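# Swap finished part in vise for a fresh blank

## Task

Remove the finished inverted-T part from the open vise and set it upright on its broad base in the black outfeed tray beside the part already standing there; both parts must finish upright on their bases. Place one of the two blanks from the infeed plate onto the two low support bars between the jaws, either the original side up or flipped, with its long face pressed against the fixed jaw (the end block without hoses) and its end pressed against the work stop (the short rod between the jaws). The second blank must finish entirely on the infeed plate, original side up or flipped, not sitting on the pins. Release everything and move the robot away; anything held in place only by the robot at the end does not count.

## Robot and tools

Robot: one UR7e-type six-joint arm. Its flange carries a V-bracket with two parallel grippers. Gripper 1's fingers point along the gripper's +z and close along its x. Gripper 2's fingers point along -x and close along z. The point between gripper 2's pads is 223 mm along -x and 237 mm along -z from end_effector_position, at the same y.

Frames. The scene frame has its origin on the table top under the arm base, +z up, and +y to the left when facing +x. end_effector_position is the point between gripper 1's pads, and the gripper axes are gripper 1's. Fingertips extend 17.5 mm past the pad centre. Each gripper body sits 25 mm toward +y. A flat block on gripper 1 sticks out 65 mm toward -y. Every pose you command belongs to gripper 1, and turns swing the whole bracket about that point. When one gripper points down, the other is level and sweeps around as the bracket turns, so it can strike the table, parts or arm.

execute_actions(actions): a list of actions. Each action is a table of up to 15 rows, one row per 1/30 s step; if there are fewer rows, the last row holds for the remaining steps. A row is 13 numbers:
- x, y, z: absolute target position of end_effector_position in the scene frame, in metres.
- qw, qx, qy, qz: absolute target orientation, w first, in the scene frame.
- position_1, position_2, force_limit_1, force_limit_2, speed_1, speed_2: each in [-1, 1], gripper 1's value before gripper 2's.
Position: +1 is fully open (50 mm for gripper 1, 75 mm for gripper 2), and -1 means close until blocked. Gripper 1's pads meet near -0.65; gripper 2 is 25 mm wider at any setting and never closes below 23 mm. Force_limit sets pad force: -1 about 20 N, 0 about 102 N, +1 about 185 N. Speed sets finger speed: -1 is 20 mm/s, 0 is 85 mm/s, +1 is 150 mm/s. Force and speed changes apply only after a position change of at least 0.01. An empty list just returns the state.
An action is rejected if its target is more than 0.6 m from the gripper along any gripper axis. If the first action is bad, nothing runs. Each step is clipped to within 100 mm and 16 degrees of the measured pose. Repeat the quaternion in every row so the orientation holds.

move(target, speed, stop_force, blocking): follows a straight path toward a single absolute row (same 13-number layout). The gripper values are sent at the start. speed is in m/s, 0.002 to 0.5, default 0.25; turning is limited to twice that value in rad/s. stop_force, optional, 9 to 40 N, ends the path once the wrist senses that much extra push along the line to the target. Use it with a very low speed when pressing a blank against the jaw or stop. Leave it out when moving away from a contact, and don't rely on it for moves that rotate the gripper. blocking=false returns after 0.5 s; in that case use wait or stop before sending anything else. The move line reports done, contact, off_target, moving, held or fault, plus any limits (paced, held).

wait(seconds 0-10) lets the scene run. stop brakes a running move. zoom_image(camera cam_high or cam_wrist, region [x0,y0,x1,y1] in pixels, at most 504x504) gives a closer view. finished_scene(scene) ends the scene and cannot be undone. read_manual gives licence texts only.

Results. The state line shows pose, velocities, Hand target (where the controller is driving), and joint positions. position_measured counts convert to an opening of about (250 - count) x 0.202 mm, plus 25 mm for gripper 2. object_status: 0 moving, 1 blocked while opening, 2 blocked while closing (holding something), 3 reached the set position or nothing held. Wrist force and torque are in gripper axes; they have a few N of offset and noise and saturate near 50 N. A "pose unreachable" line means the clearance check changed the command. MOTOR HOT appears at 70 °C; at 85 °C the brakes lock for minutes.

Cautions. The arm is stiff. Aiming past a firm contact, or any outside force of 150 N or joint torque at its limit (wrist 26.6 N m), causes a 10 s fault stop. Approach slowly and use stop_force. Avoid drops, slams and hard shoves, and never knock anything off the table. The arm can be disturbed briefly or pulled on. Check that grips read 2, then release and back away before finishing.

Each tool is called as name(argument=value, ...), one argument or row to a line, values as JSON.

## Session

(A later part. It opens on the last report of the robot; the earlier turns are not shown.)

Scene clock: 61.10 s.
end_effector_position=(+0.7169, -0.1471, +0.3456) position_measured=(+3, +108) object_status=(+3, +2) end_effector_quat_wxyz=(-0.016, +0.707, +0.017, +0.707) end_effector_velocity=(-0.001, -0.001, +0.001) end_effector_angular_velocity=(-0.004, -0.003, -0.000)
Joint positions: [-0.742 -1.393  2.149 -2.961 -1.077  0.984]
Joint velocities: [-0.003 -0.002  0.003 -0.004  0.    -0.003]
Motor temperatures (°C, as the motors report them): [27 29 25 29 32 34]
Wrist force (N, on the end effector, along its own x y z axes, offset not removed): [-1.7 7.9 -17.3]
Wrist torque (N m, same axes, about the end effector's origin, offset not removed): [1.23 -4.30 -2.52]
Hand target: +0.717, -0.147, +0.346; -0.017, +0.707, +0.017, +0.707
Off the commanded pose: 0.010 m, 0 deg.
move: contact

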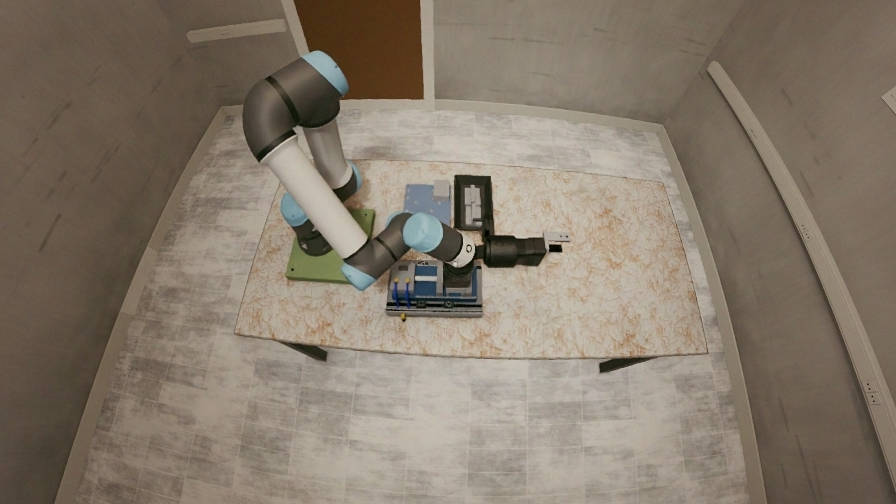

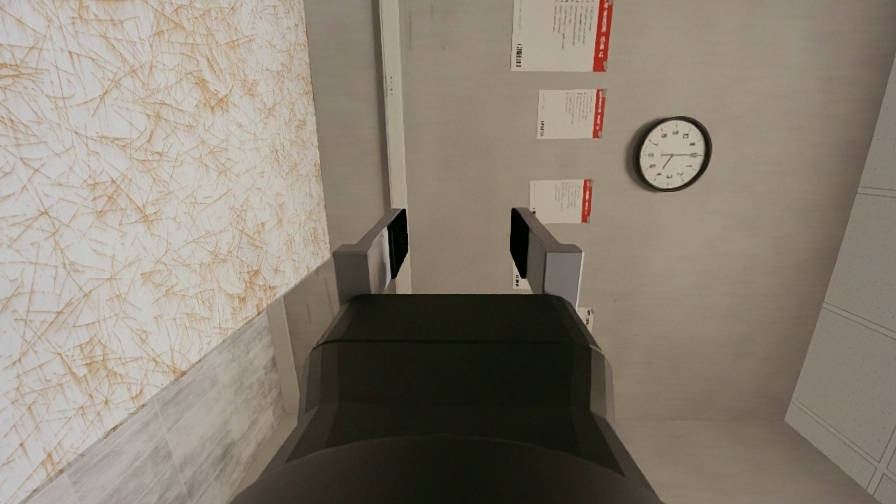

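Width 53.7; open to ~58 (0.44) and nudge.

execute_actions(
  actions=[
    [[0.7167,-0.1471,0.3455,-0.0167,0.7069,0.0167,0.7069,1,0.44,-0.3,0,0,-0.8]],
  ],
)

move(
  target=[0.7247,-0.1467,0.3455,-0.0167,0.7069,0.0167,0.7069,1,0.44,-0.3,0,0,-0.8],
  speed=0.003,
  stop_force=10,
)

execute_actions(
  actions=[
    [[0.7167,-0.1471,0.3455,-0.0167,0.7069,0.0167,0.7069,1,1,-0.3,0,0,0]],
  ],
)

move(
  target=[0.7167,-0.1471,0.41,-0.0167,0.7069,0.0167,0.7069,1,1,-0.3,0,0,0],
  speed=0.12,
)

move(
  target=[0.85,0.1,0.5,0,0.7071,0,0.7071,1,1,-0.3,0,0,0],
)

zoom_image(
  camera="cam_high",
  region=[380, 165, 510, 325],
)

Scene clock: 62.70 s.
end_effector_position=(+0.7167, -0.1470, +0.3456) position_measured=(+3, +86) object_status=(+3, +3) end_effector_quat_wxyz=(-0.017, +0.707, +0.017, +0.707) end_effector_velocity=(+0.000, -0.000, -0.000) end_effector_angular_velocity=(+0.000, +0.000, -0.001)
Joint positions: [-0.742 -1.393  2.15  -2.962 -1.076  0.984]
Joint velocities: [-0.     0.001 -0.    -0.    -0.     0.   ]
Motor temperatures (°C, as the motors report them): [27 29 25 29 32 34]
Wrist force (N, on the end effector, along its own x y z axes, offset not removed): [1.4 -1.8 1.0]
Wrist torque (N m, same axes, about the end effector's origin, offset not removed): [-0.45 -0.27 -0.07]
Hand target: +0.717, -0.147, +0.346; -0.017, +0.707, +0.017, +0.707
Off the commanded pose: 0.000 m, 0 deg.

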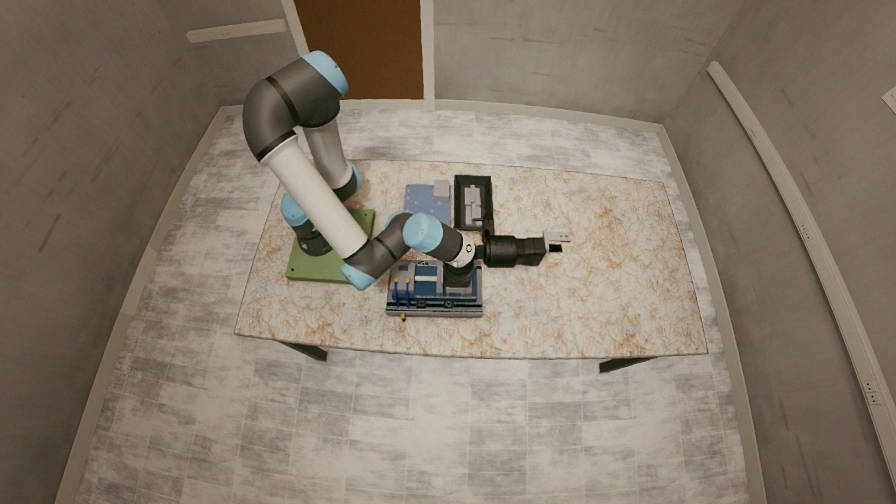

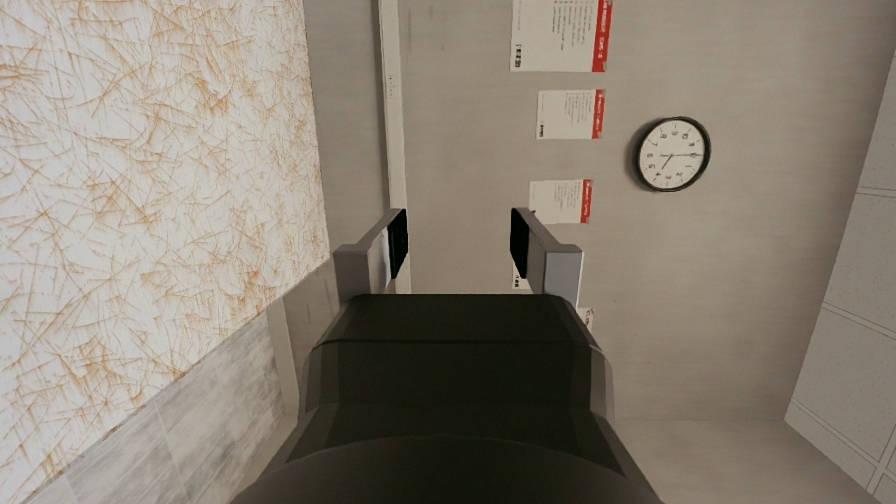

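Scene clock: 63.67 s.
end_effector_position=(+0.7185, -0.1471, +0.3454) position_measured=(+3, +86) object_status=(+3, +3) end_effector_quat_wxyz=(-0.017, +0.707, +0.017, +0.707) end_effector_velocity=(-0.001, +0.000, -0.002) end_effector_angular_velocity=(+0.001, +0.003, +0.000)
Joint positions: [-0.74  -1.389  2.146 -2.962 -1.078  0.986]
Joint velocities: [-0.002 -0.002  0.004  0.001  0.    -0.002]
Motor temperatures (°C, as the motors report them): [27 29 25 29 32 34]
Wrist force (N, on the end effector, along its own x y z axes, offset not removed): [12.2 -2.7 -20.5]
Wrist torque (N m, same axes, about the end effector's origin, offset not removed): [-0.91 -8.66 0.23]
Hand target: +0.718, -0.147, +0.346; -0.017, +0.707, +0.017, +0.707
Off the commanded pose: 0.006 m, 0 deg.
move: contact

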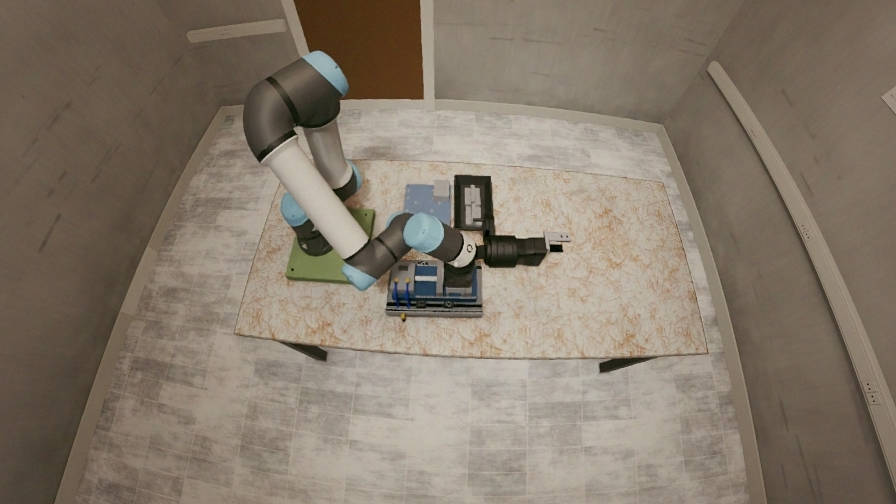

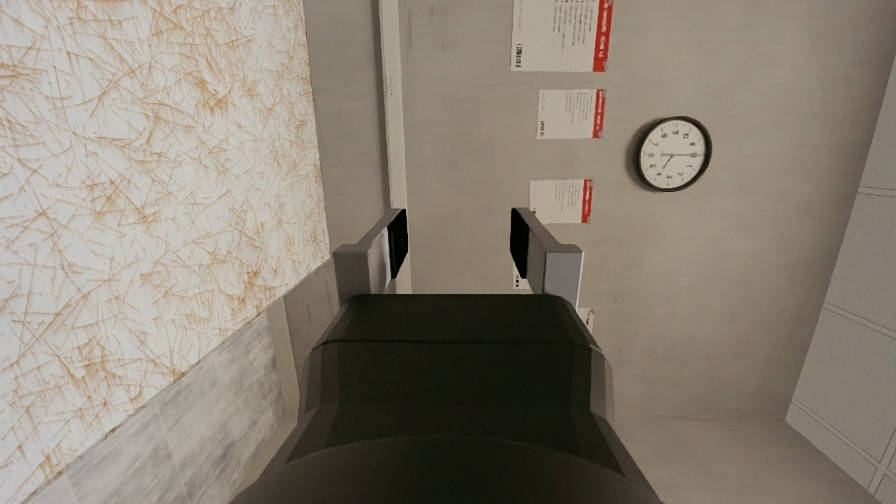

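Scene clock: 64.17 s.
end_effector_position=(+0.7167, -0.1471, +0.3455) position_measured=(+3, +3) object_status=(+3, +3) end_effector_quat_wxyz=(-0.017, +0.707, +0.017, +0.707) end_effector_velocity=(+0.000, +0.000, +0.000) end_effector_angular_velocity=(-0.000, +0.000, +0.001)
Joint positions: [-0.742 -1.393  2.15  -2.962 -1.076  0.984]
Joint velocities: [ 0.001 -0.001 -0.001  0.002 -0.    -0.001]
Motor temperatures (°C, as the motors report them): [27 29 25 29 32 34]
Wrist force (N, on the end effector, along its own x y z axes, offset not removed): [-2.3 -0.8 2.5]
Wrist torque (N m, same axes, about the end effector's origin, offset not removed): [-0.28 0.50 -0.05]
Hand target: +0.717, -0.147, +0.346; -0.017, +0.707, +0.017, +0.707
Off the commanded pose: 0.000 m, 0 deg.

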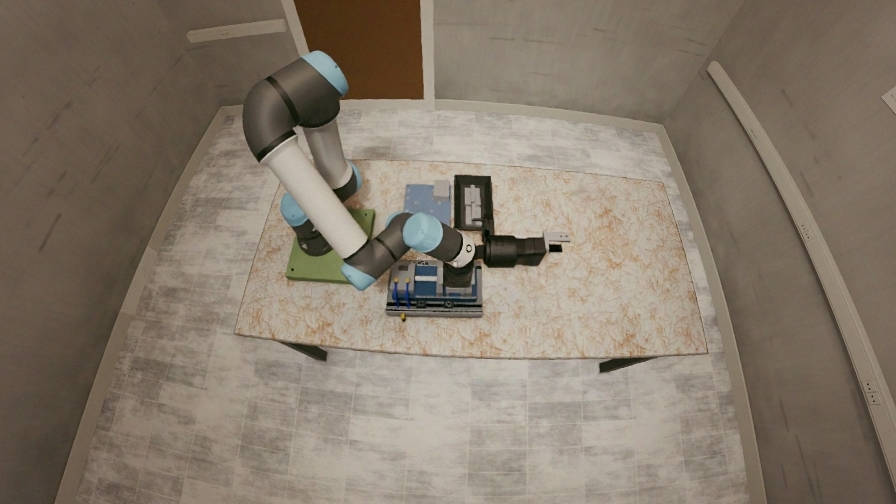

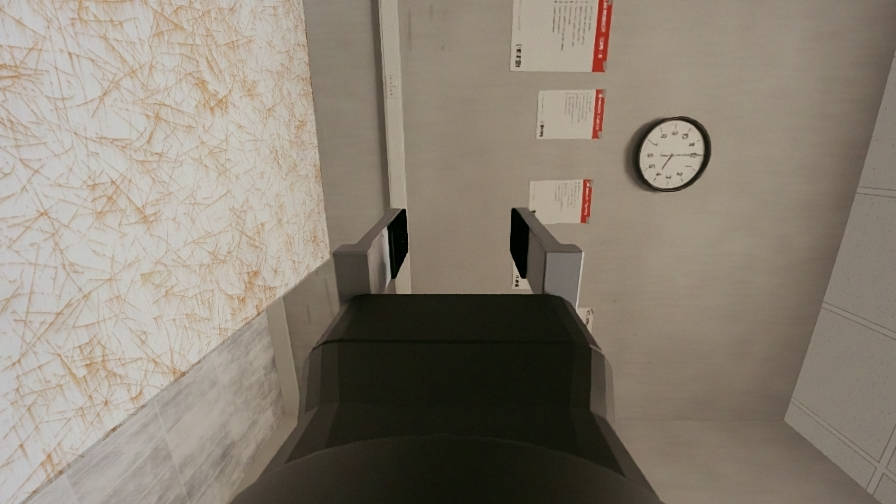

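Scene clock: 65.23 s.
end_effector_position=(+0.7167, -0.1470, +0.4097) position_measured=(+3, +3) object_status=(+3, +3) end_effector_quat_wxyz=(-0.017, +0.707, +0.017, +0.707) end_effector_velocity=(+0.000, -0.000, +0.003) end_effector_angular_velocity=(+0.000, +0.002, +0.000)
Joint positions: [-0.741 -1.502  2.069 -2.774 -1.077  0.985]
Joint velocities: [-0.    -0.004 -0.006  0.013 -0.    -0.001]
Motor temperatures (°C, as the motors report them): [27 29 25 29 32 34]
Wrist force (N, on the end effector, along its own x y z axes, offset not removed): [-3.4 -1.2 4.0]
Wrist torque (N m, same axes, about the end effector's origin, offset not removed): [-0.20 0.82 -0.08]
Hand target: +0.717, -0.147, +0.410; -0.017, +0.707, +0.017, +0.707
Off the commanded pose: 0.000 m, 0 deg.
move: done

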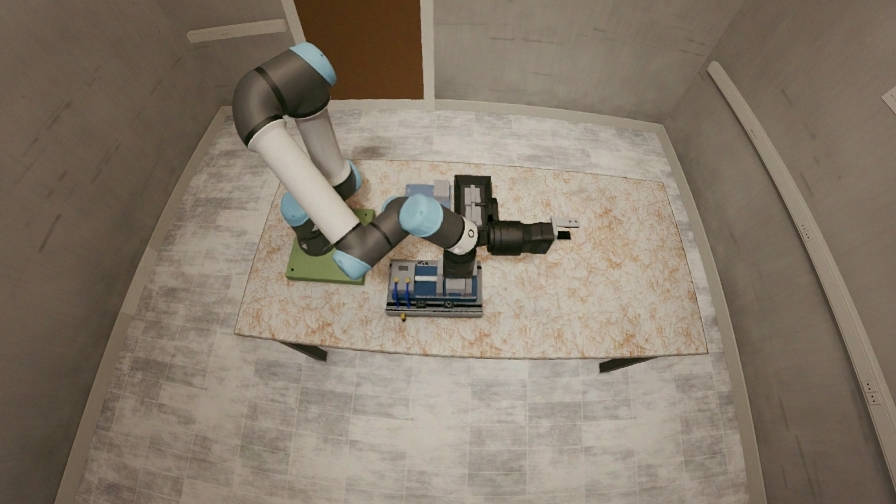

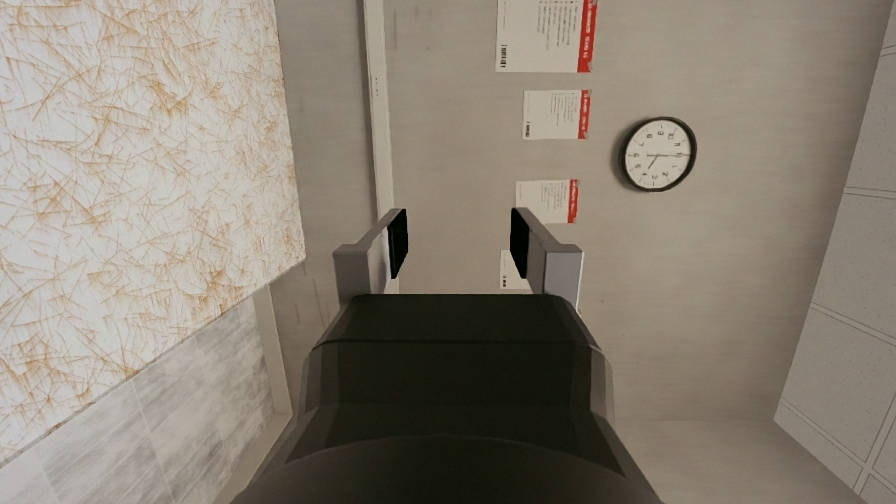

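Scene clock: 67.13 s.
end_effector_position=(+0.8497, +0.1001, +0.4998) position_measured=(+3, +3) object_status=(+3, +3) end_effector_quat_wxyz=(-0.000, +0.707, -0.000, +0.707) end_effector_velocity=(+0.002, +0.000, -0.000) end_effector_angular_velocity=(+0.000, +0.002, -0.003)
Joint positions: [-0.138 -1.331  1.651 -2.672 -1.509  1.495]
Joint velocities: [ 0.003  0.004 -0.007  0.004 -0.004  0.004]
Motor temperatures (°C, as the motors report them): [27 29 25 29 32 34]
Wrist force (N, on the end effector, along its own x y z axes, offset not removed): [1.7 1.3 -2.0]
Wrist torque (N m, same axes, about the end effector's origin, offset not removed): [0.50 -0.41 -0.06]
Hand target: +0.850, +0.100, +0.500; -0.000, +0.707, -0.000, +0.707
Off the commanded pose: 0.000 m, 0 deg.
move: done

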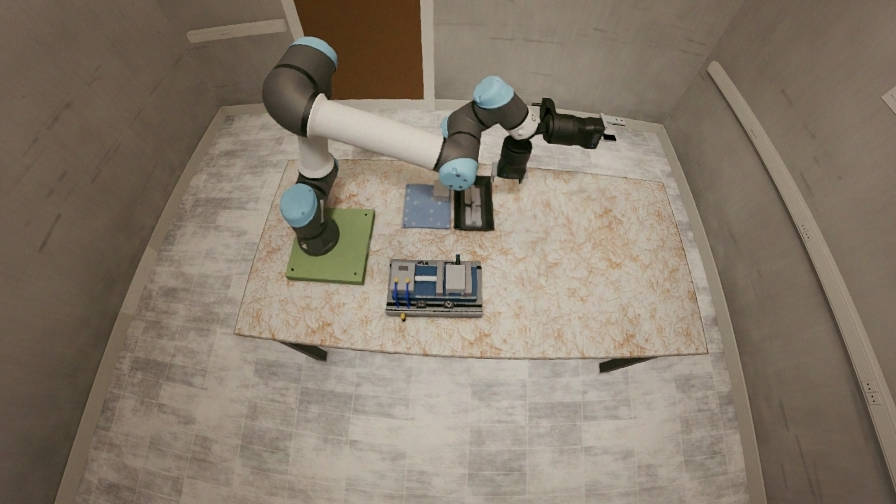

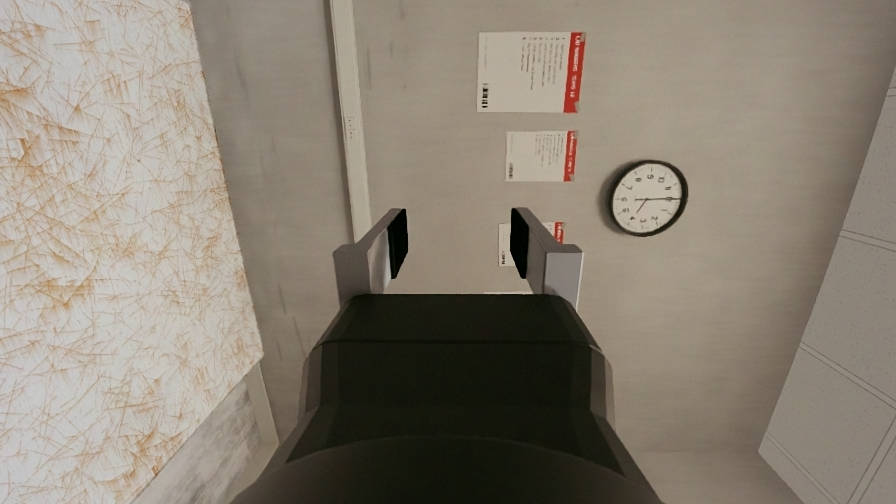

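Region (380, 165, 510, 325) of cam_high's 896x504 image, scaled by 3.150, with more detail than that image has; it fills the left 410 columns of this view, and the rest is white.

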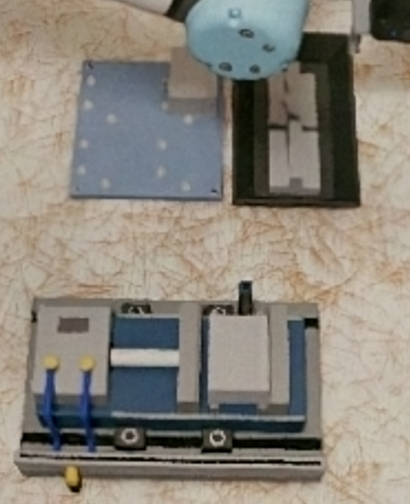

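finished_scene(
  scene=2,
)

The scene is finished: the task was done.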